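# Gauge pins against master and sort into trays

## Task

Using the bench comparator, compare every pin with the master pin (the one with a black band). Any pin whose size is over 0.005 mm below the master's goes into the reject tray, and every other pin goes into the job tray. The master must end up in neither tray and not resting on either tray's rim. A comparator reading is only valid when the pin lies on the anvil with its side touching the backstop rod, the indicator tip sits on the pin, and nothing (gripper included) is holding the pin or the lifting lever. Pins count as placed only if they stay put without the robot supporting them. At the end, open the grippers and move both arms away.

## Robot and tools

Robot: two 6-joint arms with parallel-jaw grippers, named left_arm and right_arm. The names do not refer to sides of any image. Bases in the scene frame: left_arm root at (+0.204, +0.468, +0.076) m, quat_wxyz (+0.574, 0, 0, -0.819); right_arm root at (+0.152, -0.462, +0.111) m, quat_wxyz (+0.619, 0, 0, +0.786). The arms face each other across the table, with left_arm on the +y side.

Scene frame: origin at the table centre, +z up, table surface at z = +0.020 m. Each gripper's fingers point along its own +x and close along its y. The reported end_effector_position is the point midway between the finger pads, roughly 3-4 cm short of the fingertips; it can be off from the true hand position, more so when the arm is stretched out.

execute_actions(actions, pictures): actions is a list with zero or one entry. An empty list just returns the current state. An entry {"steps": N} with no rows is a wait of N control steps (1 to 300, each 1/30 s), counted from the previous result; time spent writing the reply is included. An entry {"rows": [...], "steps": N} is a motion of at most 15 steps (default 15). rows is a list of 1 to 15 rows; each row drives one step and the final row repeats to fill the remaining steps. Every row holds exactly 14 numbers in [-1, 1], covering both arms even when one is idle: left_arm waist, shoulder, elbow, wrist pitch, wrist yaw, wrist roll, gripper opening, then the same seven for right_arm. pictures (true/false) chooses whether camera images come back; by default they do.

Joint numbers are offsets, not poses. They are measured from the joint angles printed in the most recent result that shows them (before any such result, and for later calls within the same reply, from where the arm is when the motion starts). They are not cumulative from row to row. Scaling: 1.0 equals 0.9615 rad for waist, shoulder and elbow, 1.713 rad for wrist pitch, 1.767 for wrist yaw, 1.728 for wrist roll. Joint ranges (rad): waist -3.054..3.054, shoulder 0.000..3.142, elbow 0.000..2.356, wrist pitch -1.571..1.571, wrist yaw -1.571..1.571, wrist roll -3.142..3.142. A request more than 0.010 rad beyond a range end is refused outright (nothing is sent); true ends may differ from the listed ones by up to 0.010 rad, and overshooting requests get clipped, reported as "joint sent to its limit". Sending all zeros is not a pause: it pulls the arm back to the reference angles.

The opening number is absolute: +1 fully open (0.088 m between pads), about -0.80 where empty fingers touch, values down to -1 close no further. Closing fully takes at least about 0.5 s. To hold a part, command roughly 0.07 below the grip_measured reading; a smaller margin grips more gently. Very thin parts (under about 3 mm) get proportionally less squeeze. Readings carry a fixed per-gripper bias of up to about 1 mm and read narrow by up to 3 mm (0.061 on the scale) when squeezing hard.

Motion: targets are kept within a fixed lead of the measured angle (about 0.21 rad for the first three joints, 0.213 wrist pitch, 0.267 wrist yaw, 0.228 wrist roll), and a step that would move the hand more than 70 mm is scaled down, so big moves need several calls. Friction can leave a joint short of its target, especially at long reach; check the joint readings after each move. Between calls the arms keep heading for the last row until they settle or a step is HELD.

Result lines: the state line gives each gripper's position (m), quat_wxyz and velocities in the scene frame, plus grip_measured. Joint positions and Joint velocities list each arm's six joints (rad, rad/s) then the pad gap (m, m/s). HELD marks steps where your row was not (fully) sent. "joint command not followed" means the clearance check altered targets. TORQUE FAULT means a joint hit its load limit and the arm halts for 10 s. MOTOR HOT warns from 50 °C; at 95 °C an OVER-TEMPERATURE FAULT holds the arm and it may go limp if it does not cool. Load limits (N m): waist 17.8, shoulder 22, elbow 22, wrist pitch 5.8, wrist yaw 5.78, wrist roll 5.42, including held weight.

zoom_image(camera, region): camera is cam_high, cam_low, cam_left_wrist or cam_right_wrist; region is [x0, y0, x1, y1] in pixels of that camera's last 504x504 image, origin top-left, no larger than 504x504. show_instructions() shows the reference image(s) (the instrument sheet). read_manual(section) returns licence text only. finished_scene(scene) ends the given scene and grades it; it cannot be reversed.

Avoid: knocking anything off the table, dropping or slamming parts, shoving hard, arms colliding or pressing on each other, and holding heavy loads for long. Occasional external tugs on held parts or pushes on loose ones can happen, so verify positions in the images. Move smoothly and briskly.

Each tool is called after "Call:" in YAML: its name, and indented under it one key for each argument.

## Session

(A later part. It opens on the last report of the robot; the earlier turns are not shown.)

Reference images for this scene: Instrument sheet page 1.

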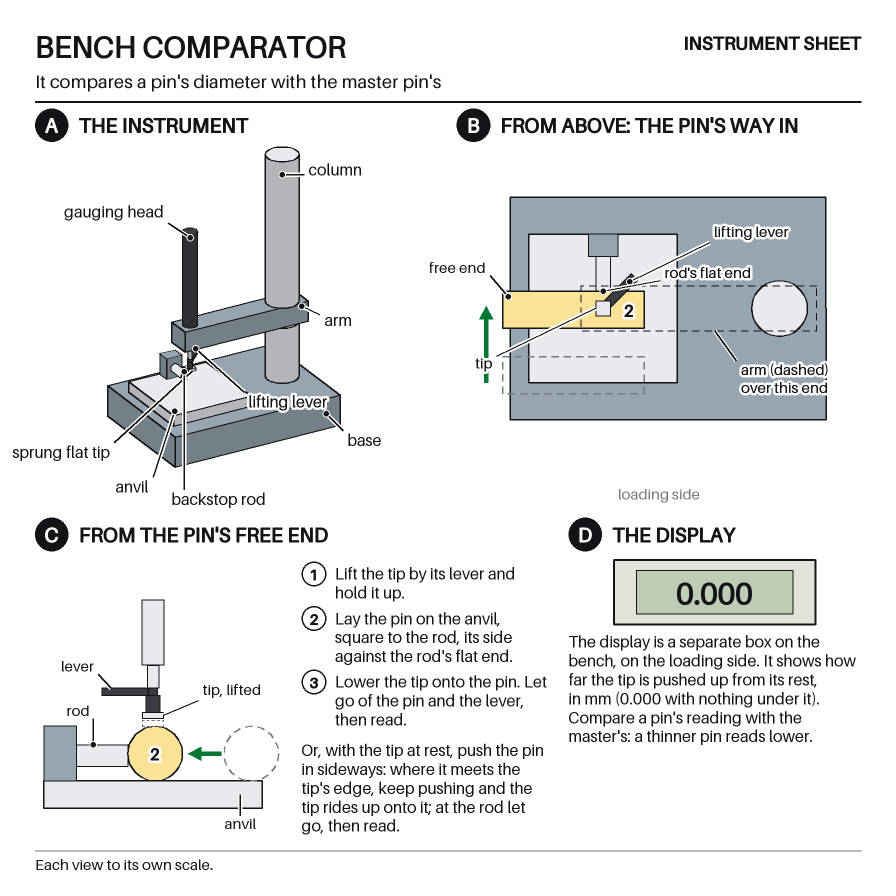

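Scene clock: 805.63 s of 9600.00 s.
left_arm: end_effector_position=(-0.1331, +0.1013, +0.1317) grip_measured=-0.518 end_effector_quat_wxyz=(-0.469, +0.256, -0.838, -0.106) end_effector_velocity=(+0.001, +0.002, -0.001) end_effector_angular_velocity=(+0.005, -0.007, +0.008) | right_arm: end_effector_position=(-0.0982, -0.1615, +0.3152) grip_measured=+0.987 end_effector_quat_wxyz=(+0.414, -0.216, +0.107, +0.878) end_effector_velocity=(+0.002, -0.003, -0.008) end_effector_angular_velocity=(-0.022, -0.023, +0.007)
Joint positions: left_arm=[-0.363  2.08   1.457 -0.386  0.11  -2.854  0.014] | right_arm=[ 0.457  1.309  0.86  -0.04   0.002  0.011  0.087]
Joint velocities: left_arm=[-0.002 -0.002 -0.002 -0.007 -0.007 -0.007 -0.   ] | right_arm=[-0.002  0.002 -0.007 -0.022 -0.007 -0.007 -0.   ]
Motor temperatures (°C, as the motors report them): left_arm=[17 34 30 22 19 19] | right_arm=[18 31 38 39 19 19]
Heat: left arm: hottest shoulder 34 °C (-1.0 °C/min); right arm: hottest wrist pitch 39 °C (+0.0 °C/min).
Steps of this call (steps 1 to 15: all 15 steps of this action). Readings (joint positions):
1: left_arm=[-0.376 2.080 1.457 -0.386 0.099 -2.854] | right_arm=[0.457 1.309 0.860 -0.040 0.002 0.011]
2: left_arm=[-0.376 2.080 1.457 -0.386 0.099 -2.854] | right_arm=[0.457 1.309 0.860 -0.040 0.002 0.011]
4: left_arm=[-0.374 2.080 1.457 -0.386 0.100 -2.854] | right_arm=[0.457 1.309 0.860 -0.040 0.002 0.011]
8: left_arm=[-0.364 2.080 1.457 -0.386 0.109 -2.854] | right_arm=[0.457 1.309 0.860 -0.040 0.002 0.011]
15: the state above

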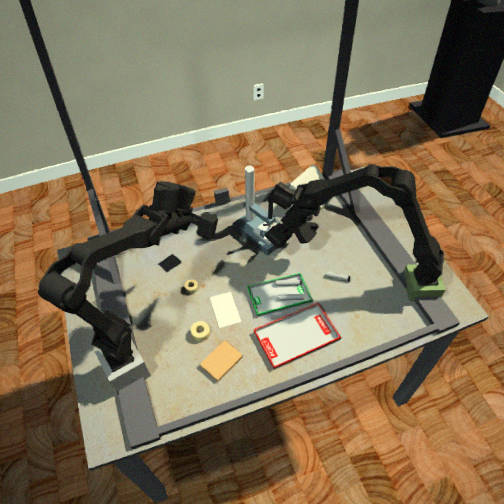

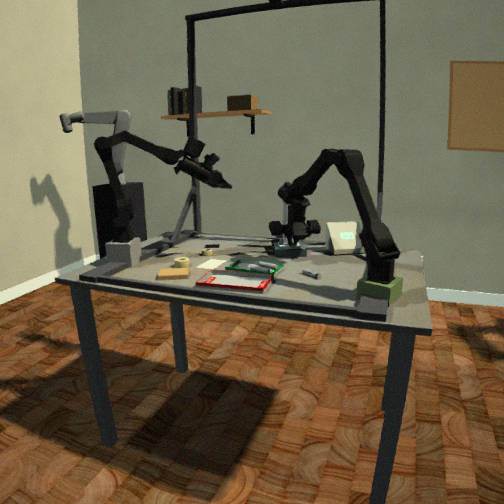

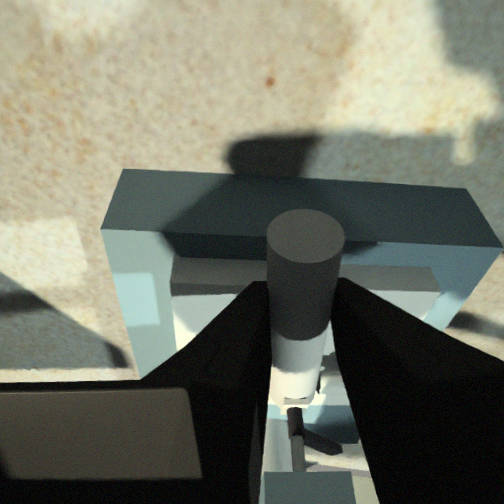

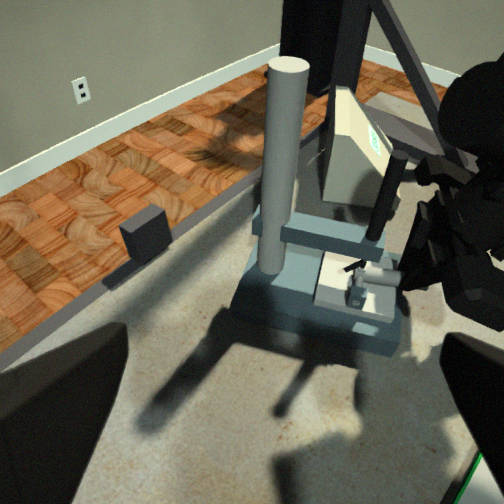

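Call:
execute_actions:
  actions:
    - {"rows":[[-0.007,0,0,0,-0.006,0,-0.75,0,0,0,0,0,0,1],[-0.007,0,0,0,-0.006,0,-0.75,0,0,0,0,0,0,1],[-0.007,0,0,0,-0.006,0,-0.6,0,0,0,0,0,0,1],[-0.007,0,0,0,-0.006,0,-0.5,0,0,0,0,0,0,1],[-0.007,0,0,0,-0.006,0,-0.45,0,0,0,0,0,0,1],[-0.007,0,0,0,-0.006,0,-0.4,0,0,0,0,0,0,1],[-0.007,0,0,0,-0.006,0,-0.3,0,0,0,0,0,0,1],[-0.007,0,0,0,-0.006,0,-0.15,0,0,0,0,0,0,1],[-0.007,0,0,0,-0.006,0,0.1,0,0,0,0,0,0,1]],"steps":13}
  pictures: false

Call:
execute_actions:
  actions:
    - {"rows":[[0,-0.03,-0.04,0,0,0,0.1,0,0,0,0,0,0,1],[0,-0.06,-0.06,0,0,0,0.1,0,0,0,0,0,0,1],[0,-0.1,-0.08,0,0,0,0.1,0,0,0,0,0,0,1],[0,-0.15,-0.095,0,0,0,0.1,0,0,0,0,0,0,1],[0,-0.21,-0.11,0,0,0,0.2,0,0,0,0,0,0,1],[0,-0.27,-0.125,0,0,0,0.3,0,0,0,0,0,0,1],[0,-0.33,-0.14,0,0,0,0.5,0,0,0,0,0,0,1],[-0.05,-0.38,-0.145,0,-0.008,0,0.7,0,0,0,0,0,0,1],[-0.15,-0.395,-0.145,0,-0.008,-0.03,1,0,0,0,0,0,0,1],[-0.25,-0.395,-0.145,0,-0.008,-0.06,1,0,0,0,0,0,0,1],[-0.35,-0.395,-0.145,0,-0.008,-0.09,1,0,0,0,0,0,0,1],[-0.42,-0.395,-0.145,0,-0.008,-0.107,1,0,0,0,0,0,0,1]],"steps":15}
  pictures: false

Call:
execute_actions:
  actions:
    - {"steps":20}

Call:
zoom_image:
  camera: "cam_left_wrist"
  region: [120,60,300,200]

Scene clock: 827.10 s of 9600.00 s.
left_arm: end_effector_position=(-0.1340, +0.1020, +0.1316) grip_measured=+0.030 end_effector_quat_wxyz=(-0.470, +0.256, -0.838, -0.104) end_effector_velocity=(+0.001, +0.002, -0.001) end_effector_angular_velocity=(-0.002, -0.012, -0.005) | right_arm: end_effector_position=(-0.0982, -0.1615, +0.3152) grip_measured=+0.987 end_effector_quat_wxyz=(+0.414, -0.216, +0.107, +0.878) end_effector_velocity=(+0.002, -0.003, -0.007) end_effector_angular_velocity=(-0.027, -0.010, +0.001)
Joint positions: left_arm=[-0.367  2.08   1.457 -0.386  0.105 -2.854  0.04 ] | right_arm=[ 0.457  1.309  0.86  -0.04   0.002  0.011  0.087]
Joint velocities: left_arm=[-0.002 -0.002 -0.002 -0.007 -0.007  0.007  0.043] | right_arm=[-0.002 -0.002 -0.007 -0.022 -0.007  0.007  0.   ]
Motor temperatures (°C, as the motors report them): left_arm=[18 36 30 21 19 19] | right_arm=[18 32 38 39 19 19]
Heat: left arm: hottest shoulder 36 °C (+3.0 °C/min); right arm: hottest wrist pitch 39 °C (+0.0 °C/min).
Steps of this call (steps 1 to 15: the robot went on to your last target; steps 16 to 90: nothing new was sent; then 18.03 s passed at rest; steps 91 to 103: all 13 steps of this action). Readings (joint positions):
91: left_arm=[-0.365 2.080 1.457 -0.386 0.110 -2.854] | right_arm=[0.457 1.309 0.860 -0.040 0.002 0.011]
92: left_arm=[-0.366 2.080 1.457 -0.386 0.109 -2.854] | right_arm=[0.457 1.309 0.860 -0.040 0.002 0.011]
94: left_arm=[-0.367 2.080 1.457 -0.386 0.106 -2.854] | right_arm=[0.457 1.309 0.860 -0.040 0.002 0.011]
98: left_arm=[-0.367 2.080 1.457 -0.386 0.105 -2.854] | right_arm=[0.457 1.309 0.860 -0.040 0.002 0.011]
103: the state above

Scene clock: 827.60 s of 9600.00 s.
left_arm: end_effector_position=(-0.1914, +0.2223, +0.2622) grip_measured=+0.950 end_effector_quat_wxyz=(-0.359, +0.202, -0.910, -0.053) end_effector_velocity=(-0.361, +0.585, +0.010) end_effector_angular_velocity=(+0.286, +0.172, -1.161) | right_arm: end_effector_position=(-0.0982, -0.1615, +0.3152) grip_measured=+0.987 end_effector_quat_wxyz=(+0.414, -0.216, +0.107, +0.878) end_effector_velocity=(-0.002, -0.002, -0.001) end_effector_angular_velocity=(-0.008, -0.002, +0.020)
Joint positions: left_arm=[-0.638  1.706  1.341 -0.379  0.091 -2.992  0.086] | right_arm=[ 0.457  1.309  0.86  -0.04   0.002  0.011  0.087]
Joint velocities: left_arm=[-1.477 -0.027 -0.007  0.007 -0.007 -0.462  0.03 ] | right_arm=[-0.002  0.002  0.002 -0.007 -0.022 -0.007 -0.   ]
Motor temperatures (°C, as the motors report them): left_arm=[18 36 30 21 19 19] | right_arm=[18 32 38 39 19 19]
Heat: left arm: hottest shoulder 36 °C (+3.0 °C/min); right arm: hottest wrist pitch 39 °C (+0.0 °C/min).
Steps of this call (steps 1 to 15: all 15 steps of this action). Readings (joint positions):
1: left_arm=[-0.367 2.078 1.452 -0.385 0.105 -2.854] | right_arm=[0.457 1.309 0.860 -0.040 0.002 0.011]
2: left_arm=[-0.367 2.070 1.442 -0.385 0.105 -2.854] | right_arm=[0.457 1.309 0.860 -0.040 0.002 0.011]
4: left_arm=[-0.367 2.032 1.407 -0.385 0.105 -2.854] | right_arm=[0.457 1.309 0.860 -0.040 0.002 0.011]
8: left_arm=[-0.370 1.872 1.340 -0.390 0.102 -2.854] | right_arm=[0.457 1.309 0.860 -0.040 0.002 0.011]
15: the state above

Scene clock: 828.27 s of 9600.00 s.
left_arm: end_effector_position=(-0.2178, +0.2795, +0.2555) grip_measured=+0.994 end_effector_quat_wxyz=(-0.367, +0.145, -0.917, -0.051) end_effector_velocity=(+0.001, +0.003, -0.001) end_effector_angular_velocity=(+0.003, -0.006, -0.013) | right_arm: end_effector_position=(-0.0982, -0.1615, +0.3152) grip_measured=+0.987 end_effector_quat_wxyz=(+0.414, -0.216, +0.107, +0.878) end_effector_velocity=(-0.001, -0.003, -0.002) end_effector_angular_velocity=(-0.016, +0.008, +0.014)
Joint positions: left_arm=[-0.772  1.706  1.327 -0.386  0.095 -3.034  0.088] | right_arm=[ 0.457  1.309  0.86  -0.04   0.002  0.011  0.087]
Joint velocities: left_arm=[-0.002 -0.002 -0.002 -0.007  0.007  0.007 -0.   ] | right_arm=[-0.002 -0.002 -0.002 -0.007 -0.022  0.007 -0.   ]
Motor temperatures (°C, as the motors report them): left_arm=[18 36 30 21 19 19] | right_arm=[18 32 38 39 19 19]
Heat: left arm: hottest shoulder 36 °C (+4.0 °C/min); right arm: hottest wrist pitch 39 °C (+0.0 °C/min).
Steps of this call (steps 1 to 20: the robot went on to your last target). Readings (joint positions):
1: left_arm=[-0.686 1.706 1.340 -0.379 0.091 -3.005] | right_arm=[0.457 1.309 0.860 -0.040 0.002 0.011]
2: left_arm=[-0.725 1.706 1.337 -0.380 0.093 -3.015] | right_arm=[0.457 1.309 0.860 -0.040 0.002 0.011]
4: left_arm=[-0.770 1.706 1.329 -0.385 0.095 -3.025] | right_arm=[0.457 1.309 0.860 -0.040 0.002 0.011]
8: left_arm=[-0.774 1.706 1.327 -0.386 0.095 -3.032] | right_arm=[0.457 1.309 0.860 -0.040 0.002 0.011]
20: the state above

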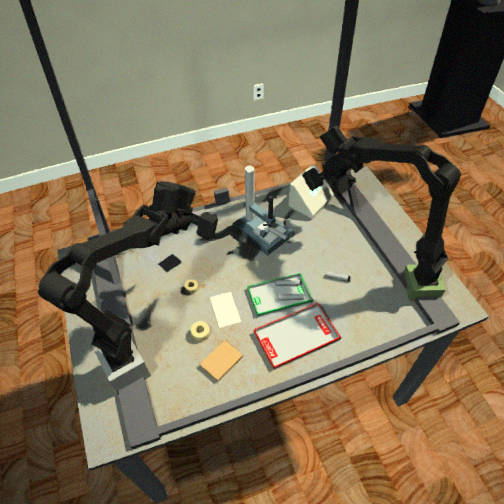

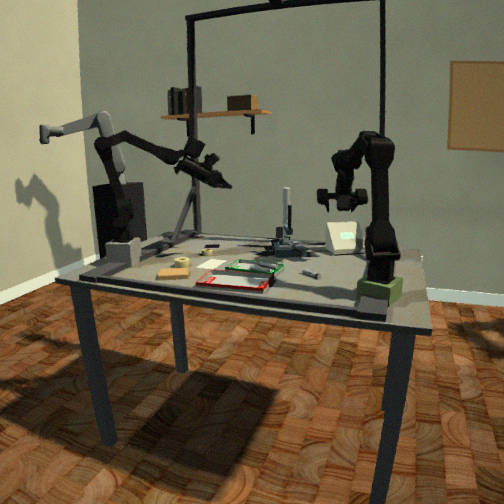

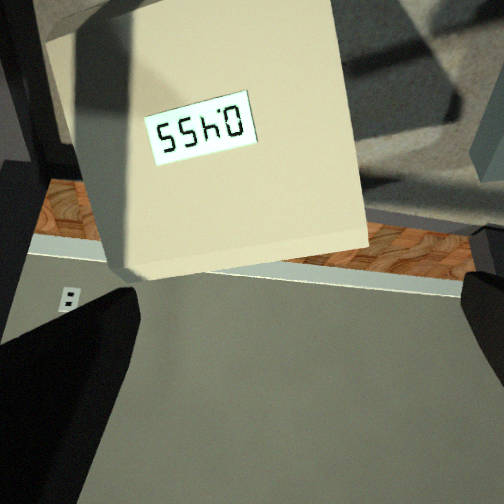

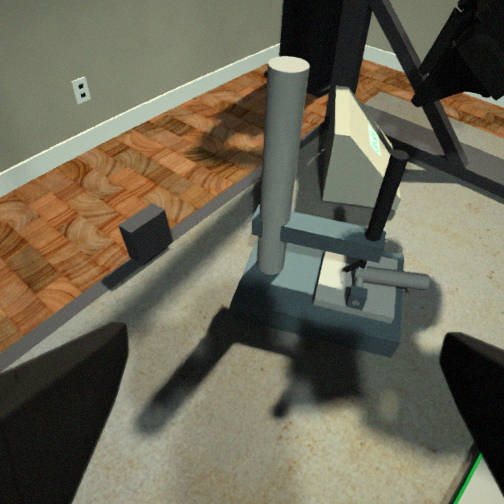

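Region (120, 60, 300, 200) of cam_left_wrist's 504x504 image, scaled by 2.800, with more detail than that image has.

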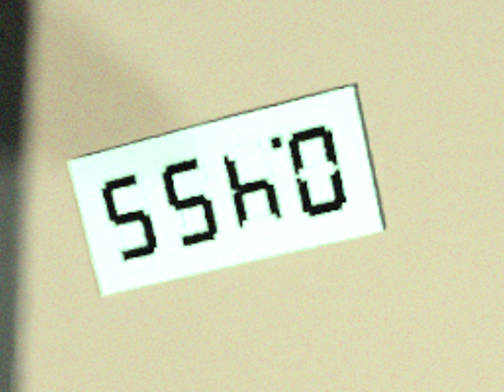

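Call:
execute_actions:
  actions:
    - {"rows":[[0.1,0,0.02,0,0,0.02,0.8,0,0,0,0,0,0,1],[0.2,0.01,0.04,0,0,0.05,0.6,0,0,0,0,0,0,1],[0.3,0.02,0.06,0,0,0.075,0.4,0,0,0,0,0,0,1],[0.38,0.02,0.08,0,0.006,0.095,0.3,0,0,0,0,0,0,1],[0.423,0.03,0.1,0,0.006,0.104,0.2,0,0,0,0,0,0,1],[0.423,0.07,0.12,0,0.006,0.104,0.1,0,0,0,0,0,0,1],[0.423,0.12,0.135,0,0.006,0.104,0.1,0,0,0,0,0,0,1],[0.423,0.17,0.137,0,0.006,0.104,0.1,0,0,0,0,0,0,1],[0.423,0.22,0.137,0,0.006,0.104,0.1,0,0,0,0,0,0,1],[0.423,0.27,0.137,0,0.006,0.104,0.1,0,0,0,0,0,0,1],[0.423,0.31,0.137,0,0.006,0.104,0.1,0,0,0,0,0,0,1],[0.423,0.34,0.137,0,0.006,0.104,0.1,0,0,0,0,0,0,1],[0.423,0.365,0.137,0,0.006,0.104,0.1,0,0,0,0,0,0,1],[0.423,0.38,0.137,0,0.006,0.104,0.1,0,0,0,0,0,0,1],[0.423,0.39,0.137,0,0.006,0.104,0.1,0,0,0,0,0,0,1]],"steps":15}
  pictures: false

Call:
execute_actions:
  actions:
    - {"steps":22}

Scene clock: 838.83 s of 9600.00 s.
left_arm: end_effector_position=(-0.1350, +0.0970, +0.1658) grip_measured=+0.109 end_effector_quat_wxyz=(-0.441, +0.272, -0.851, -0.091) end_effector_velocity=(+0.020, +0.031, -0.547) end_effector_angular_velocity=(+0.873, -0.803, -0.033) | right_arm: end_effector_position=(-0.0982, -0.1615, +0.3152) grip_measured=+0.987 end_effector_quat_wxyz=(+0.414, -0.216, +0.107, +0.878) end_effector_velocity=(+0.002, +0.000, -0.002) end_effector_angular_velocity=(+0.017, -0.032, +0.008)
Joint positions: left_arm=[-0.363  2.015  1.464 -0.382  0.102 -2.862  0.044] | right_arm=[ 0.457  1.309  0.86  -0.04   0.002  0.011  0.087]
Joint velocities: left_arm=[-0.017  1.082 -0.042 -0.066 -0.022  0.037 -0.005] | right_arm=[-0.002 -0.002 -0.002 -0.007  0.007 -0.037 -0.   ]
Motor temperatures (°C, as the motors report them): left_arm=[18 36 30 22 19 19] | right_arm=[18 32 38 39 19 19]
Heat: left arm: hottest shoulder 36 °C (+4.1 °C/min); right arm: hottest wrist pitch 39 °C (+0.0 °C/min).
Steps of this call (steps 1 to 15: the robot went on to your last target; steps 16 to 90: nothing new was sent; then 7.07 s passed at rest; steps 91 to 105: all 15 steps of this action). Readings (joint positions):
91: left_arm=[-0.764 1.706 1.327 -0.386 0.099 -3.030] | right_arm=[0.457 1.309 0.860 -0.040 0.002 0.011]
92: left_arm=[-0.740 1.706 1.330 -0.386 0.102 -3.014] | right_arm=[0.457 1.309 0.860 -0.040 0.002 0.011]
94: left_arm=[-0.657 1.709 1.345 -0.386 0.102 -2.965] | right_arm=[0.457 1.309 0.860 -0.040 0.002 0.011]
98: left_arm=[-0.472 1.757 1.414 -0.385 0.102 -2.894] | right_arm=[0.457 1.309 0.860 -0.040 0.002 0.011]
105: the state above

Scene clock: 839.57 s of 9600.00 s.
left_arm: end_effector_position=(-0.1322, +0.1011, +0.1301) grip_measured=+0.102 end_effector_quat_wxyz=(-0.471, +0.260, -0.836, -0.108) end_effector_velocity=(+0.005, +0.006, -0.004) end_effector_angular_velocity=(+0.021, -0.031, -0.005) | right_arm: end_effector_position=(-0.0982, -0.1615, +0.3152) grip_measured=+0.987 end_effector_quat_wxyz=(+0.414, -0.216, +0.107, +0.878) end_effector_velocity=(-0.001, +0.001, +0.004) end_effector_angular_velocity=(+0.019, +0.012, +0.007)
Joint positions: left_arm=[-0.364  2.082  1.456 -0.386  0.102 -2.859  0.044] | right_arm=[ 0.457  1.309  0.86  -0.04   0.002  0.011  0.087]
Joint velocities: left_arm=[-0.002 -0.002 -0.002 -0.037 -0.007  0.007 -0.   ] | right_arm=[-0.002 -0.002 -0.002  0.022 -0.007 -0.007  0.   ]
Motor temperatures (°C, as the motors report them): left_arm=[18 36 30 22 19 19] | right_arm=[18 32 38 39 19 19]
Heat: left arm: hottest shoulder 36 °C (+4.0 °C/min); right arm: hottest wrist pitch 39 °C (+0.0 °C/min).
Steps of this call (steps 1 to 22: the robot went on to your last target). Readings (joint positions):
1: left_arm=[-0.364 2.045 1.461 -0.384 0.102 -2.861] | right_arm=[0.457 1.309 0.860 -0.040 0.002 0.011]
2: left_arm=[-0.364 2.067 1.457 -0.388 0.102 -2.861] | right_arm=[0.457 1.309 0.860 -0.040 0.002 0.011]
4: left_arm=[-0.364 2.087 1.451 -0.391 0.102 -2.860] | right_arm=[0.457 1.309 0.860 -0.040 0.002 0.011]
8: left_arm=[-0.364 2.082 1.454 -0.386 0.102 -2.859] | right_arm=[0.457 1.309 0.860 -0.040 0.002 0.011]
22: the state above

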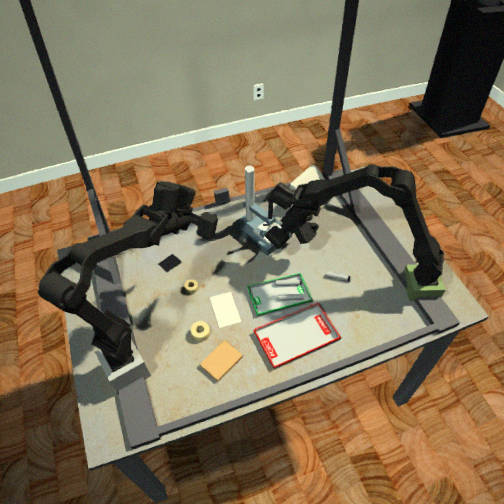

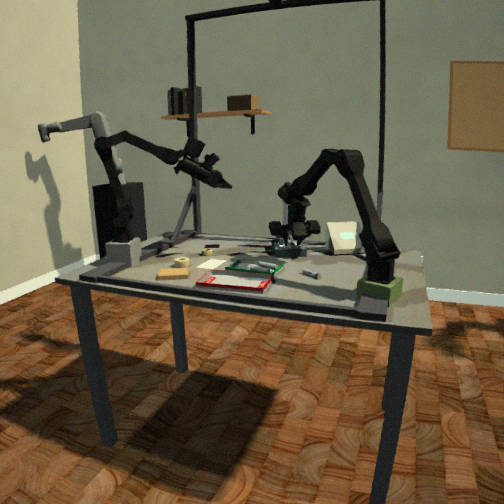

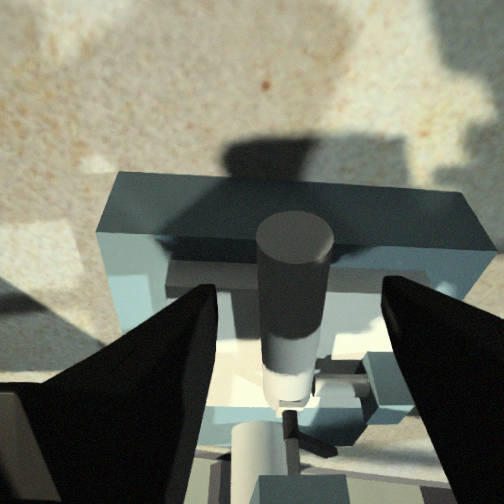

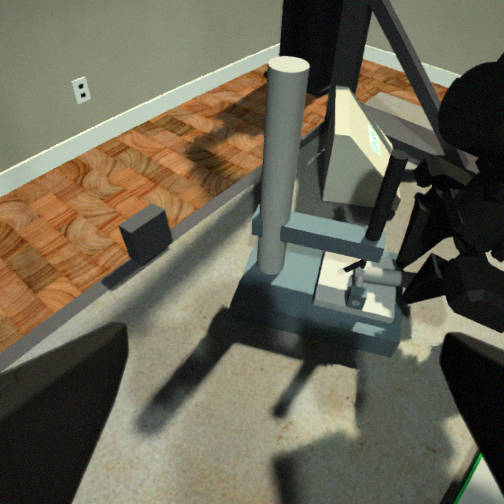

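Seated against rod. Regrasp, slide out, retract.

Call:
execute_actions:
  actions:
    - {"rows":[[0,0,0,0,0,0,-0.2,0,0,0,0,0,0,1],[0,0,0,0,0,0,-0.3,0,0,0,0,0,0,1],[0,0,0,0,0,0,-0.4,0,0,0,0,0,0,1],[0,0,0,0,0,0,-0.5,0,0,0,0,0,0,1],[0,0,0,0,0,0,-0.75,0,0,0,0,0,0,1],[0,0,0,0,0,0,-0.75,0,0,0,0,0,0,1],[0,0,0,0,0,0,-0.75,0,0,0,0,0,0,1],[0,0,0,0,0,0,-0.75,0,0,0,0,0,0,1],[-0.01,0,0,0,0,-0.004,-0.75,0,0,0,0,0,0,1],[-0.022,0,0,0,0,-0.008,-0.75,0,0,0,0,0,0,1],[-0.034,0,0,0,0,-0.012,-0.75,0,0,0,0,0,0,1],[-0.046,0,0,0,0,-0.016,-0.75,0,0,0,0,0,0,1],[-0.058,0,0,0,0,-0.02,-0.75,0,0,0,0,0,0,1],[-0.07,0,0,0,0,-0.024,-0.75,0,0,0,0,0,0,1],[-0.08,0,0,0,0,-0.028,-0.75,0,0,0,0,0,0,1]],"steps":15}
  pictures: false

Call:
execute_actions:
  actions:
    - {"steps":10}
  pictures: false

Call:
execute_actions:
  actions:
    - {"rows":[[-0.03,-0.01,0,0,0,0,-0.75,0,0,0,0,0,0,1],[-0.04,-0.035,0,0,0,0,-0.75,0,0,0,0,0,0,1],[-0.04,-0.07,-0.03,0,0,0,-0.75,0,0,0,0,0,0,1],[-0.04,-0.11,-0.07,0,0,0,-0.75,0,0,0,0,0,0,1],[-0.04,-0.16,-0.12,0,0,0,-0.75,0,0,0,0,0,0,1],[-0.04,-0.22,-0.18,0,0,0,-0.75,0,0,0,0,0,0,1],[-0.04,-0.29,-0.25,0,0,0,-0.75,0,0,0,0,0,0,1],[-0.04,-0.36,-0.33,0,0,0,-0.75,0,0,0,0,0,0,1],[-0.03,-0.42,-0.4,0.01,-0.01,-0.02,-0.75,0,0,0,0,0,0,1],[0.02,-0.45,-0.44,0.02,-0.02,-0.04,-0.75,0,0,0,0,0,0,1],[0.1,-0.45,-0.44,0.03,-0.03,-0.06,-0.75,0,0,0,0,0,0,1],[0.2,-0.45,-0.44,0.04,-0.04,-0.08,-0.75,0,0,0,0,0,0,1],[0.3,-0.45,-0.44,0.04,-0.05,-0.1,-0.75,0,0,0,0,0,0,1],[0.4,-0.45,-0.44,0.04,-0.055,-0.11,-0.75,0,0,0,0,0,0,1],[0.5,-0.45,-0.44,0.04,-0.055,-0.11,-0.75,0,0,0,0,0,0,1]],"steps":15}
  pictures: false

Call:
execute_actions:
  actions:
    - {"steps":20}

Scene clock: 853.30 s of 9600.00 s.
left_arm: end_effector_position=(-0.1442, +0.1129, +0.1298) grip_measured=-0.516 end_effector_quat_wxyz=(-0.471, +0.254, -0.837, -0.110) end_effector_velocity=(-0.119, +0.119, -0.001) end_effector_angular_velocity=(+0.079, +0.049, -0.181) | right_arm: end_effector_position=(-0.0982, -0.1615, +0.3152) grip_measured=+0.987 end_effector_quat_wxyz=(+0.414, -0.216, +0.107, +0.878) end_effector_velocity=(+0.000, -0.001, -0.001) end_effector_angular_velocity=(-0.001, +0.004, +0.016)
Joint positions: left_arm=[-0.4    2.082  1.456 -0.388  0.094 -2.889  0.014] | right_arm=[ 0.457  1.309  0.86  -0.04   0.002  0.011  0.087]
Joint velocities: left_arm=[-0.339 -0.002 -0.002 -0.007 -0.007 -0.183 -0.   ] | right_arm=[-0.007 -0.002 -0.007  0.007 -0.022 -0.007 -0.   ]
Motor temperatures (°C, as the motors report them): left_arm=[17 37 30 22 19 19] | right_arm=[18 32 38 39 19 19]
Heat: left arm: hottest shoulder 37 °C (+4.0 °C/min); right arm: hottest wrist pitch 39 °C (+0.0 °C/min).
Steps of this call (steps 1 to 15: the robot went on to your last target; steps 16 to 90: nothing new was sent; then 10.23 s passed at rest; steps 91 to 105: all 15 steps of this action). Readings (joint positions):
91: left_arm=[-0.364 2.082 1.456 -0.386 0.102 -2.859] | right_arm=[0.457 1.309 0.860 -0.040 0.002 0.011]
92: left_arm=[-0.364 2.082 1.456 -0.386 0.102 -2.859] | right_arm=[0.457 1.309 0.860 -0.040 0.002 0.011]
94: left_arm=[-0.364 2.082 1.456 -0.386 0.102 -2.859] | right_arm=[0.457 1.309 0.860 -0.040 0.002 0.011]
98: left_arm=[-0.366 2.082 1.456 -0.388 0.106 -2.859] | right_arm=[0.457 1.309 0.860 -0.040 0.002 0.011]
105: the state above

Scene clock: 853.63 s of 9600.00 s.
left_arm: end_effector_position=(-0.1584, +0.1274, +0.1299) grip_measured=-0.516 end_effector_quat_wxyz=(-0.471, +0.239, -0.842, -0.107) end_effector_velocity=(+0.002, -0.001, -0.001) end_effector_angular_velocity=(-0.005, -0.005, +0.028) | right_arm: end_effector_position=(-0.0982, -0.1615, +0.3152) grip_measured=+0.987 end_effector_quat_wxyz=(+0.414, -0.216, +0.107, +0.878) end_effector_velocity=(+0.003, -0.001, -0.004) end_effector_angular_velocity=(-0.015, -0.016, +0.003)
Joint positions: left_arm=[-0.44   2.082  1.456 -0.388  0.097 -2.902  0.014] | right_arm=[ 0.457  1.309  0.86  -0.04   0.002  0.011  0.087]
Joint velocities: left_arm=[-0.002 -0.002 -0.007  0.007 -0.022 -0.022 -0.   ] | right_arm=[-0.007 -0.002 -0.002 -0.022 -0.007 -0.007  0.   ]
Motor temperatures (°C, as the motors report them): left_arm=[17 37 30 22 19 19] | right_arm=[18 32 38 39 19 19]
Heat: left arm: hottest shoulder 37 °C (+4.0 °C/min); right arm: hottest wrist pitch 39 °C (+0.0 °C/min).
Steps of this call (steps 1 to 10: the robot went on to your last target). Readings (joint positions):
1: left_arm=[-0.412 2.082 1.456 -0.388 0.094 -2.893] | right_arm=[0.457 1.309 0.860 -0.040 0.002 0.011]
2: left_arm=[-0.423 2.082 1.456 -0.388 0.095 -2.896] | right_arm=[0.457 1.309 0.860 -0.040 0.002 0.011]
4: left_arm=[-0.437 2.082 1.456 -0.388 0.097 -2.900] | right_arm=[0.457 1.309 0.860 -0.040 0.002 0.011]
8: left_arm=[-0.440 2.082 1.456 -0.388 0.097 -2.902] | right_arm=[0.457 1.309 0.860 -0.040 0.002 0.011]
10: the state above

Scene clock: 854.13 s of 9600.00 s.
left_arm: end_effector_position=(-0.0390, +0.1364, +0.1765) grip_measured=-0.516 end_effector_quat_wxyz=(-0.418, +0.372, -0.811, -0.170) end_effector_velocity=(+0.581, -0.397, -0.031) end_effector_angular_velocity=(+0.050, -0.030, +2.172) | right_arm: end_effector_position=(-0.0982, -0.1615, +0.3152) grip_measured=+0.987 end_effector_quat_wxyz=(+0.414, -0.216, +0.107, +0.878) end_effector_velocity=(+0.000, -0.001, -0.003) end_effector_angular_velocity=(-0.007, -0.010, +0.007)
Joint positions: left_arm=[-0.273  1.672  1.068 -0.333  0.035 -3.034  0.014] | right_arm=[ 0.457  1.309  0.86  -0.04   0.002  0.011  0.087]
Joint velocities: left_arm=[ 1.585 -0.027 -0.134  0.066 -0.344 -0.476 -0.   ] | right_arm=[-0.002  0.002 -0.002 -0.007 -0.007 -0.007  0.   ]
Motor temperatures (°C, as the motors report them): left_arm=[17 37 30 22 19 19] | right_arm=[18 32 38 39 19 19]
Heat: left arm: hottest shoulder 37 °C (+4.0 °C/min); right arm: hottest wrist pitch 39 °C (+0.0 °C/min).
Steps of this call (steps 1 to 15: all 15 steps of this action). Readings (joint positions):
1: left_arm=[-0.441 2.082 1.456 -0.388 0.097 -2.902] | right_arm=[0.457 1.309 0.860 -0.040 0.002 0.011]
2: left_arm=[-0.445 2.078 1.456 -0.388 0.097 -2.902] | right_arm=[0.457 1.309 0.860 -0.040 0.002 0.011]
4: left_arm=[-0.459 2.057 1.438 -0.387 0.097 -2.902] | right_arm=[0.457 1.309 0.860 -0.040 0.002 0.011]
8: left_arm=[-0.480 1.893 1.273 -0.386 0.097 -2.902] | right_arm=[0.457 1.309 0.860 -0.040 0.002 0.011]
15: the state above

Scene clock: 854.80 s of 9600.00 s.
left_arm: end_effector_position=(+0.0833, +0.0818, +0.1700) grip_measured=-0.516 end_effector_quat_wxyz=(-0.384, +0.517, -0.723, -0.250) end_effector_velocity=(+0.001, +0.002, -0.001) end_effector_angular_velocity=(+0.009, +0.004, +0.020) | right_arm: end_effector_position=(-0.0982, -0.1615, +0.3152) grip_measured=+0.987 end_effector_quat_wxyz=(+0.414, -0.216, +0.107, +0.878) end_effector_velocity=(-0.001, -0.002, -0.003) end_effector_angular_velocity=(-0.012, -0.005, +0.020)
Joint positions: left_arm=[ 0.042  1.663  1.038 -0.325 -0.004 -3.087  0.014] | right_arm=[ 0.457  1.309  0.86  -0.04   0.002  0.011  0.087]
Joint velocities: left_arm=[-0.002 -0.002 -0.002 -0.007 -0.007 -0.022 -0.   ] | right_arm=[-0.002  0.002 -0.002 -0.007 -0.022 -0.007 -0.   ]
Motor temperatures (°C, as the motors report them): left_arm=[17 37 30 22 19 19] | right_arm=[18 32 38 39 19 19]
Heat: left arm: hottest shoulder 37 °C (+4.0 °C/min); right arm: hottest wrist pitch 39 °C (+0.0 °C/min).
Steps of this call (steps 1 to 20: the robot went on to your last target). Readings (joint positions):
1: left_arm=[-0.219 1.671 1.063 -0.332 0.028 -3.048] | right_arm=[0.457 1.309 0.860 -0.040 0.002 0.011]
2: left_arm=[-0.165 1.671 1.058 -0.331 0.022 -3.058] | right_arm=[0.457 1.309 0.860 -0.040 0.002 0.011]
4: left_arm=[-0.058 1.671 1.048 -0.328 0.011 -3.072] | right_arm=[0.457 1.309 0.860 -0.040 0.002 0.011]
8: left_arm=[0.044 1.667 1.039 -0.327 -0.005 -3.084] | right_arm=[0.457 1.309 0.860 -0.040 0.002 0.011]
20: the state above

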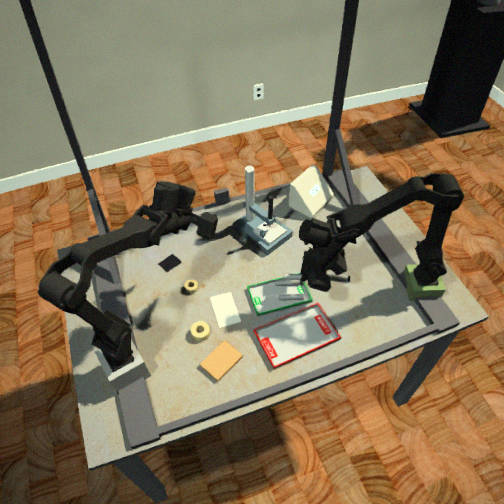

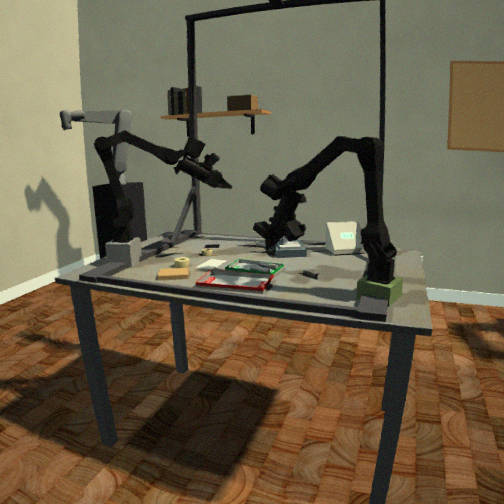

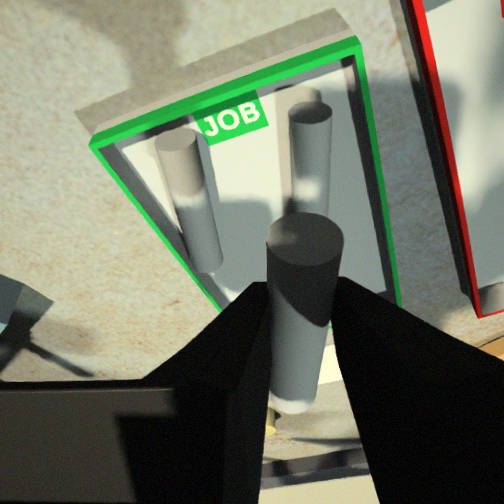

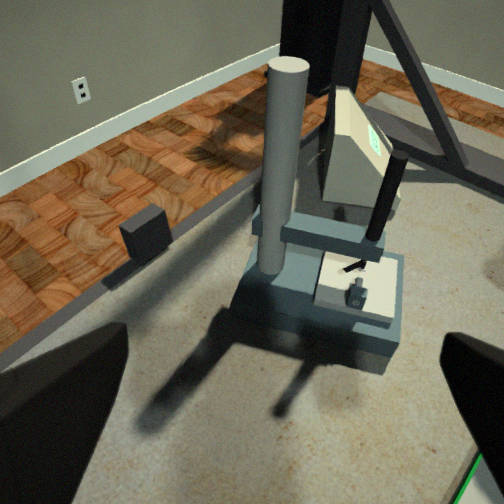

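Call:
execute_actions:
  actions:
    - {"rows":[[-0.02,0.04,0.01,0.01,0,0,-0.75,0,0,0,0,0,0,1],[-0.04,0.08,0.02,0.02,0,0,-0.75,0,0,0,0,0,0,1],[-0.052,0.13,0.035,0.035,0,0,-0.75,0,0,0,0,0,0,1],[-0.052,0.18,0.05,0.048,0,0,-0.75,0,0,0,0,0,0,1],[-0.052,0.22,0.058,0.048,0,0,-0.75,0,0,0,0,0,0,1],[-0.052,0.245,0.058,0.048,0,0,-0.75,0,0,0,0,0,0,1]],"steps":15}
  pictures: false

Call:
execute_actions:
  actions:
    - {"steps":10}

Scene clock: 864.93 s of 9600.00 s.
left_arm: end_effector_position=(+0.0580, +0.0704, +0.1013) grip_measured=-0.516 end_effector_quat_wxyz=(-0.429, +0.483, -0.715, -0.269) end_effector_velocity=(+0.002, -0.007, +0.007) end_effector_angular_velocity=(-0.021, -0.009, +0.020) | right_arm: end_effector_position=(-0.0982, -0.1615, +0.3152) grip_measured=+0.987 end_effector_quat_wxyz=(+0.414, -0.216, +0.107, +0.878) end_effector_velocity=(+0.001, -0.002, -0.006) end_effector_angular_velocity=(-0.010, -0.029, +0.014)
Joint positions: left_arm=[-0.007  1.902  1.086 -0.245 -0.004 -3.087  0.014] | right_arm=[ 0.457  1.309  0.86  -0.04   0.002  0.011  0.087]
Joint velocities: left_arm=[ 0.002 -0.002  0.022 -0.007 -0.022 -0.007 -0.   ] | right_arm=[-0.002  0.002 -0.002 -0.022 -0.007 -0.022 -0.   ]
Motor temperatures (°C, as the motors report them): left_arm=[17 37 30 22 19 19] | right_arm=[18 32 38 39 19 19]
Heat: left arm: hottest shoulder 37 °C (+3.0 °C/min); right arm: hottest wrist pitch 39 °C (+0.0 °C/min).
Steps of this call (steps 1 to 15: the robot went on to your last target; steps 16 to 90: nothing new was sent; then 6.63 s passed at rest; steps 91 to 105: all 15 steps of this action). Readings (joint positions):
91: left_arm=[0.041 1.667 1.038 -0.324 -0.004 -3.087] | right_arm=[0.457 1.309 0.860 -0.040 0.002 0.011]
92: left_arm=[0.036 1.678 1.040 -0.316 -0.004 -3.087] | right_arm=[0.457 1.309 0.860 -0.040 0.002 0.011]
94: left_arm=[0.016 1.732 1.057 -0.284 -0.004 -3.087] | right_arm=[0.457 1.309 0.860 -0.040 0.002 0.011]
98: left_arm=[-0.007 1.865 1.085 -0.251 -0.004 -3.087] | right_arm=[0.457 1.309 0.860 -0.040 0.002 0.011]
105: the state above

Scene clock: 865.27 s of 9600.00 s.
left_arm: end_effector_position=(+0.0580, +0.0703, +0.1014) grip_measured=-0.516 end_effector_quat_wxyz=(-0.429, +0.483, -0.715, -0.268) end_effector_velocity=(-0.000, -0.001, +0.001) end_effector_angular_velocity=(-0.010, -0.007, -0.005) | right_arm: end_effector_position=(-0.0982, -0.1615, +0.3152) grip_measured=+0.987 end_effector_quat_wxyz=(+0.414, -0.216, +0.107, +0.878) end_effector_velocity=(+0.004, -0.002, -0.007) end_effector_angular_velocity=(-0.002, -0.039, +0.016)
Joint positions: left_arm=[-0.007  1.902  1.087 -0.245 -0.004 -3.087  0.014] | right_arm=[ 0.457  1.309  0.86  -0.04   0.002  0.011  0.087]
Joint velocities: left_arm=[-0.002 -0.002 -0.002  0.007 -0.007  0.007 -0.   ] | right_arm=[-0.007 -0.002 -0.007 -0.022 -0.007 -0.037 -0.   ]
Motor temperatures (°C, as the motors report them): left_arm=[17 37 30 22 19 19] | right_arm=[18 32 38 39 19 19]
Heat: left arm: hottest shoulder 37 °C (+3.0 °C/min); right arm: hottest wrist pitch 39 °C (+0.0 °C/min).
Steps of this call (steps 1 to 10: the robot went on to your last target). Readings (joint positions):
1: left_arm=[-0.007 1.902 1.087 -0.245 -0.004 -3.087] | right_arm=[0.457 1.309 0.860 -0.040 0.002 0.011]
2: left_arm=[-0.007 1.902 1.087 -0.245 -0.004 -3.087] | right_arm=[0.457 1.309 0.860 -0.040 0.002 0.011]
4: left_arm=[-0.007 1.902 1.087 -0.245 -0.004 -3.087] | right_arm=[0.457 1.309 0.860 -0.040 0.002 0.011]
8: left_arm=[-0.007 1.902 1.087 -0.245 -0.004 -3.087] | right_arm=[0.457 1.309 0.860 -0.040 0.002 0.011]
10: the state above

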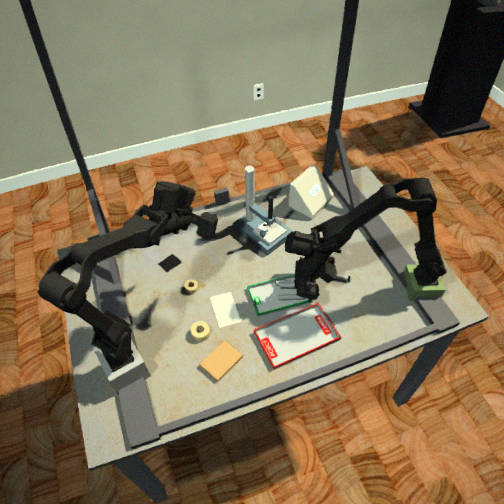

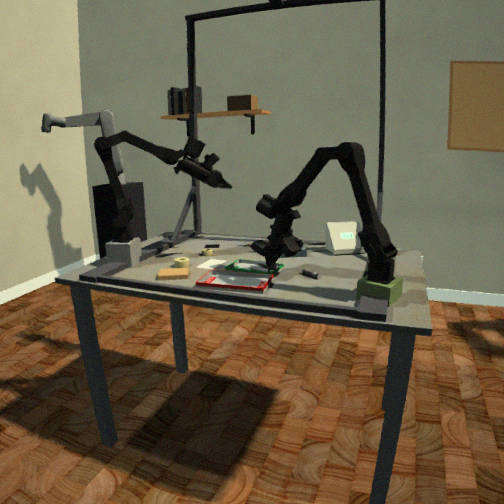

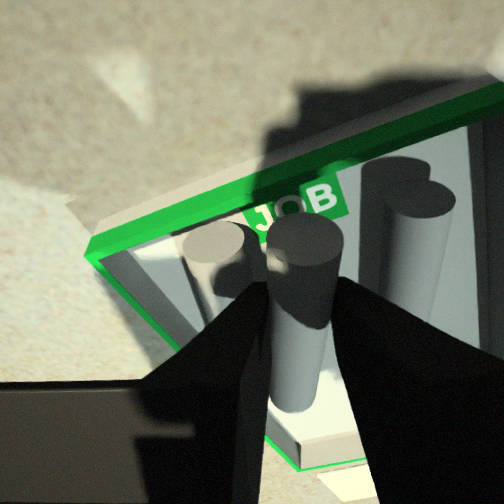

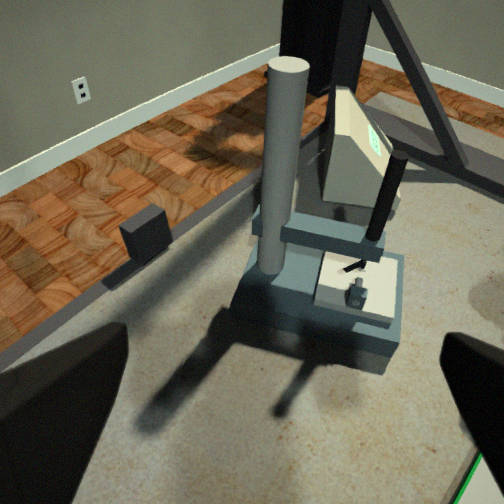

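Call:
execute_actions:
  actions:
    - {"rows":[[0.015,0,0.005,0,0,0,-0.75,0,0,0,0,0,0,1],[0.03,0,0.008,0,0,0,-0.75,0,0,0,0,0,0,1],[0.034,0.01,0.008,0,0,0,-0.75,0,0,0,0,0,0,1],[0.034,0.02,0.008,0,0,0,-0.75,0,0,0,0,0,0,1],[0.034,0.028,0.008,0,0,0,-0.75,0,0,0,0,0,0,1]],"steps":15}

Scene clock: 871.43 s of 9600.00 s.
left_arm: end_effector_position=(+0.0711, +0.0676, +0.0925) grip_measured=-0.516 end_effector_quat_wxyz=(-0.432, +0.491, -0.703, -0.281) end_effector_velocity=(+0.002, +0.005, -0.002) end_effector_angular_velocity=(+0.020, -0.010, +0.007) | right_arm: end_effector_position=(-0.0982, -0.1615, +0.3152) grip_measured=+0.987 end_effector_quat_wxyz=(+0.414, -0.216, +0.107, +0.878) end_effector_velocity=(-0.001, -0.002, -0.001) end_effector_angular_velocity=(-0.004, +0.009, +0.005)
Joint positions: left_arm=[ 0.024  1.924  1.087 -0.245 -0.004 -3.087  0.014] | right_arm=[ 0.457  1.309  0.86  -0.04   0.002  0.011  0.087]
Joint velocities: left_arm=[-0.002 -0.002 -0.002 -0.022 -0.007 -0.007 -0.   ] | right_arm=[ 0.002 -0.002 -0.007  0.007 -0.007  0.007 -0.   ]
Motor temperatures (°C, as the motors report them): left_arm=[17 37 30 22 19 19] | right_arm=[18 32 38 39 19 19]
Heat: left arm: hottest shoulder 37 °C (+2.0 °C/min); right arm: hottest wrist pitch 39 °C (+0.0 °C/min).
Steps of this call (steps 1 to 15: the robot went on to your last target; steps 16 to 90: nothing new was sent; then 2.67 s passed at rest; steps 91 to 105: all 15 steps of this action). Readings (joint positions):
91: left_arm=[-0.006 1.902 1.087 -0.245 -0.004 -3.087] | right_arm=[0.457 1.309 0.860 -0.040 0.002 0.011]
92: left_arm=[-0.003 1.902 1.087 -0.245 -0.004 -3.087] | right_arm=[0.457 1.309 0.860 -0.040 0.002 0.011]
94: left_arm=[0.009 1.904 1.087 -0.245 -0.004 -3.087] | right_arm=[0.457 1.309 0.860 -0.040 0.002 0.011]
98: left_arm=[0.024 1.918 1.087 -0.245 -0.004 -3.087] | right_arm=[0.457 1.309 0.860 -0.040 0.002 0.011]
105: the state above

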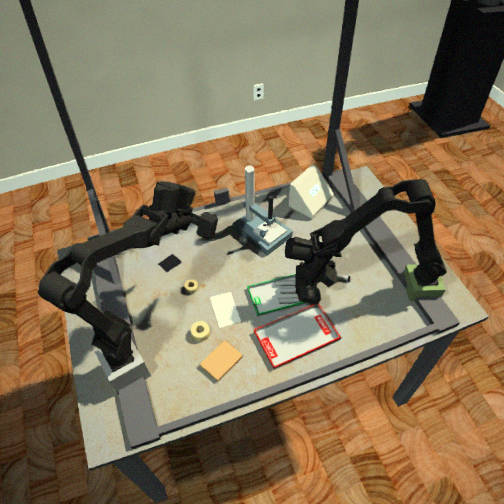

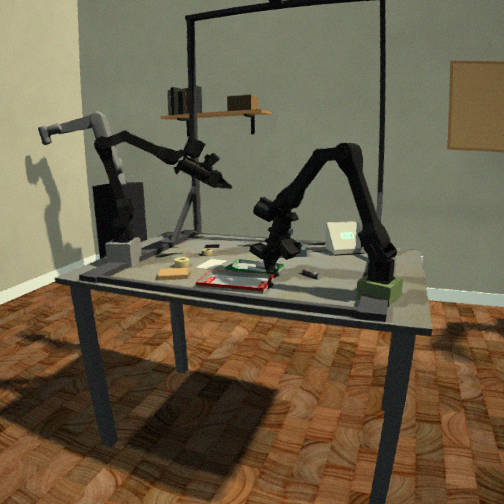

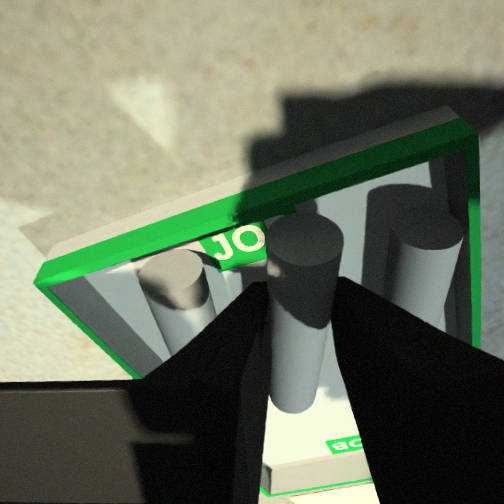

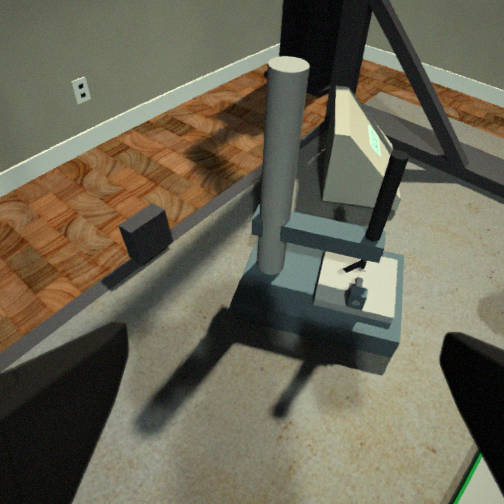

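Call:
execute_actions:
  actions:
    - {"rows":[[0,0.005,0.008,0,0,0,-0.75,0,0,0,0,0,0,1],[0,0.012,0.014,0,0,0,-0.75,0,0,0,0,0,0,1],[0,0.02,0.014,0,0,0,-0.75,0,0,0,0,0,0,1],[0,0.022,0.014,0,0,0,-0.75,0,0,0,0,0,0,1],[0,0.022,0.014,0,0,0,-0.75,0,0,0,0,0,0,1],[0,0.022,0.014,0,0,0,-0.75,0,0,0,0,0,0,1],[0,0.022,0.014,0,0,0,-0.5,0,0,0,0,0,0,1],[0,0.022,0.014,0,0,0,-0.42,0,0,0,0,0,0,1],[0,0.022,0.014,0,0,0,-0.35,0,0,0,0,0,0,1],[0,0.022,0.014,0,0,0,-0.3,0,0,0,0,0,0,1],[0,0.022,0.014,0,0,0,-0.3,0,0,0,0,0,0,1],[0,-0.02,0.014,-0.01,0,0,-0.3,0,0,0,0,0,0,1],[0,-0.08,0.014,-0.02,0,0,-0.3,0,0,0,0,0,0,1],[0,-0.16,0.014,-0.04,0,0,-0.3,0,0,0,0,0,0,1],[0,-0.25,0.014,-0.06,0,0,-0.2,0,0,0,0,0,0,1]],"steps":15}
  pictures: false

Call:
execute_actions:
  actions:
    - {"steps":15}

Scene clock: 879.53 s of 9600.00 s.
left_arm: end_effector_position=(+0.0728, +0.0726, +0.1120) grip_measured=-0.299 end_effector_quat_wxyz=(-0.429, +0.492, -0.704, -0.279) end_effector_velocity=(+0.020, +0.066, +0.407) end_effector_angular_velocity=(-0.472, +0.168, +0.001) | right_arm: end_effector_position=(-0.0982, -0.1615, +0.3152) grip_measured=+0.987 end_effector_quat_wxyz=(+0.414, -0.216, +0.107, +0.878) end_effector_velocity=(-0.002, -0.004, -0.002) end_effector_angular_velocity=(-0.008, -0.002, +0.025)
Joint positions: left_arm=[ 0.024  1.862  1.088 -0.3   -0.004 -3.087  0.024] | right_arm=[ 0.457  1.309  0.86  -0.04   0.002  0.011  0.087]
Joint velocities: left_arm=[-0.002 -1.258 -0.061 -0.696  0.007 -0.007  0.061] | right_arm=[ 0.002 -0.002 -0.002 -0.007 -0.022 -0.007 -0.   ]
Motor temperatures (°C, as the motors report them): left_arm=[17 36 30 22 19 19] | right_arm=[18 32 38 39 19 19]
Heat: left arm: hottest shoulder 36 °C (+0.0 °C/min); right arm: hottest wrist pitch 39 °C (+0.0 °C/min).
Steps of this call (steps 1 to 15: the robot went on to your last target; steps 16 to 130: nothing new was sent; then 3.27 s passed at rest; steps 131 to 145: all 15 steps of this action). Readings (joint positions):
131: left_arm=[0.024 1.924 1.087 -0.245 -0.004 -3.087] | right_arm=[0.457 1.309 0.860 -0.040 0.002 0.011]
132: left_arm=[0.024 1.925 1.087 -0.245 -0.004 -3.087] | right_arm=[0.457 1.309 0.860 -0.040 0.002 0.011]
134: left_arm=[0.024 1.929 1.088 -0.245 -0.004 -3.087] | right_arm=[0.457 1.309 0.860 -0.040 0.002 0.011]
138: left_arm=[0.024 1.933 1.089 -0.245 -0.004 -3.087] | right_arm=[0.457 1.309 0.860 -0.040 0.002 0.011]
145: the state above

Scene clock: 880.03 s of 9600.00 s.
left_arm: end_effector_position=(+0.0721, +0.0706, +0.1854) grip_measured=-0.202 end_effector_quat_wxyz=(-0.375, +0.515, -0.733, -0.239) end_effector_velocity=(+0.003, +0.001, -0.001) end_effector_angular_velocity=(+0.006, -0.004, +0.013) | right_arm: end_effector_position=(-0.0982, -0.1615, +0.3152) grip_measured=+0.987 end_effector_quat_wxyz=(+0.414, -0.216, +0.107, +0.878) end_effector_velocity=(+0.000, -0.001, +0.001) end_effector_angular_velocity=(+0.000, -0.004, +0.007)
Joint positions: left_arm=[ 0.024  1.68   1.106 -0.347 -0.004 -3.087  0.029] | right_arm=[ 0.457  1.309  0.86  -0.04   0.002  0.011  0.087]
Joint velocities: left_arm=[ 0.002 -0.002 -0.002 -0.007 -0.007 -0.007  0.   ] | right_arm=[-0.002 -0.002  0.002 -0.007 -0.007 -0.007 -0.   ]
Motor temperatures (°C, as the motors report them): left_arm=[17 36 30 22 19 19] | right_arm=[18 32 38 39 19 19]
Heat: left arm: hottest shoulder 36 °C (+0.0 °C/min); right arm: hottest wrist pitch 39 °C (+0.0 °C/min).
Steps of this call (steps 1 to 15: the robot went on to your last target). Readings (joint positions):
1: left_arm=[0.024 1.819 1.087 -0.319 -0.004 -3.087] | right_arm=[0.457 1.309 0.860 -0.040 0.002 0.011]
2: left_arm=[0.024 1.775 1.088 -0.324 -0.004 -3.087] | right_arm=[0.457 1.309 0.860 -0.040 0.002 0.011]
4: left_arm=[0.024 1.705 1.103 -0.326 -0.004 -3.087] | right_arm=[0.457 1.309 0.860 -0.040 0.002 0.011]
8: left_arm=[0.024 1.670 1.115 -0.341 -0.004 -3.087] | right_arm=[0.457 1.309 0.860 -0.040 0.002 0.011]
15: the state above

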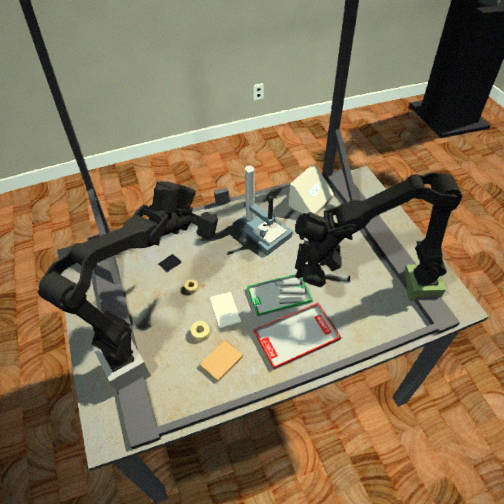

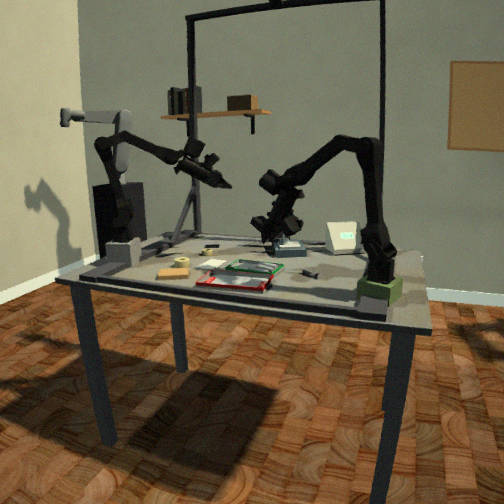

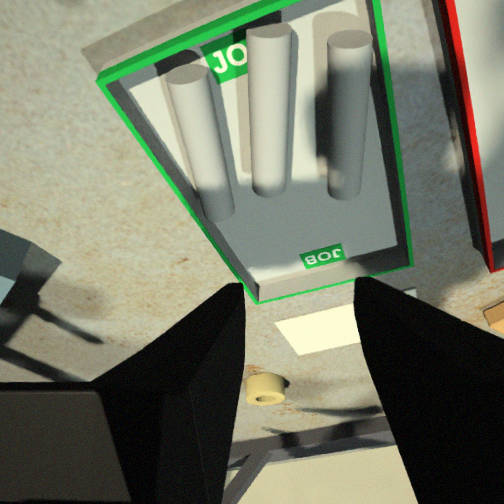

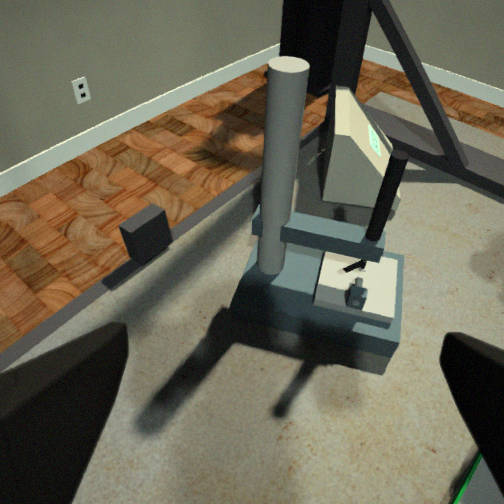

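Call:
zoom_image:
  camera: "cam_left_wrist"
  region: [150,0,400,120]

Call:
zoom_image:
  camera: "cam_high"
  region: [235,260,335,325]

Region (150, 0, 400, 120) of cam_left_wrist's 504x504 image, scaled by 2.016, with more detail than that image has; it fills the top 242 rows of this view, and the rest is white.

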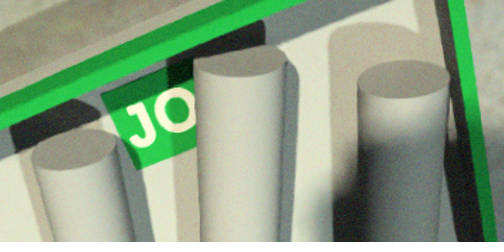

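Region (235, 260, 335, 325) of cam_high's 504x504 image, scaled by 5.040, with more detail than that image has; it fills the top 328 rows of this view, and the rest is white.

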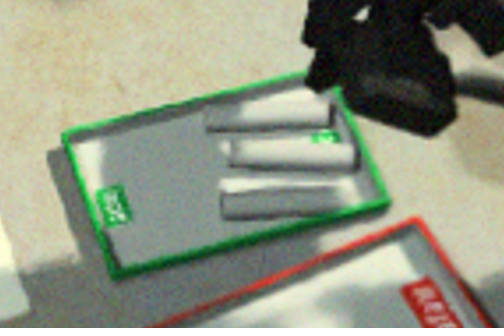

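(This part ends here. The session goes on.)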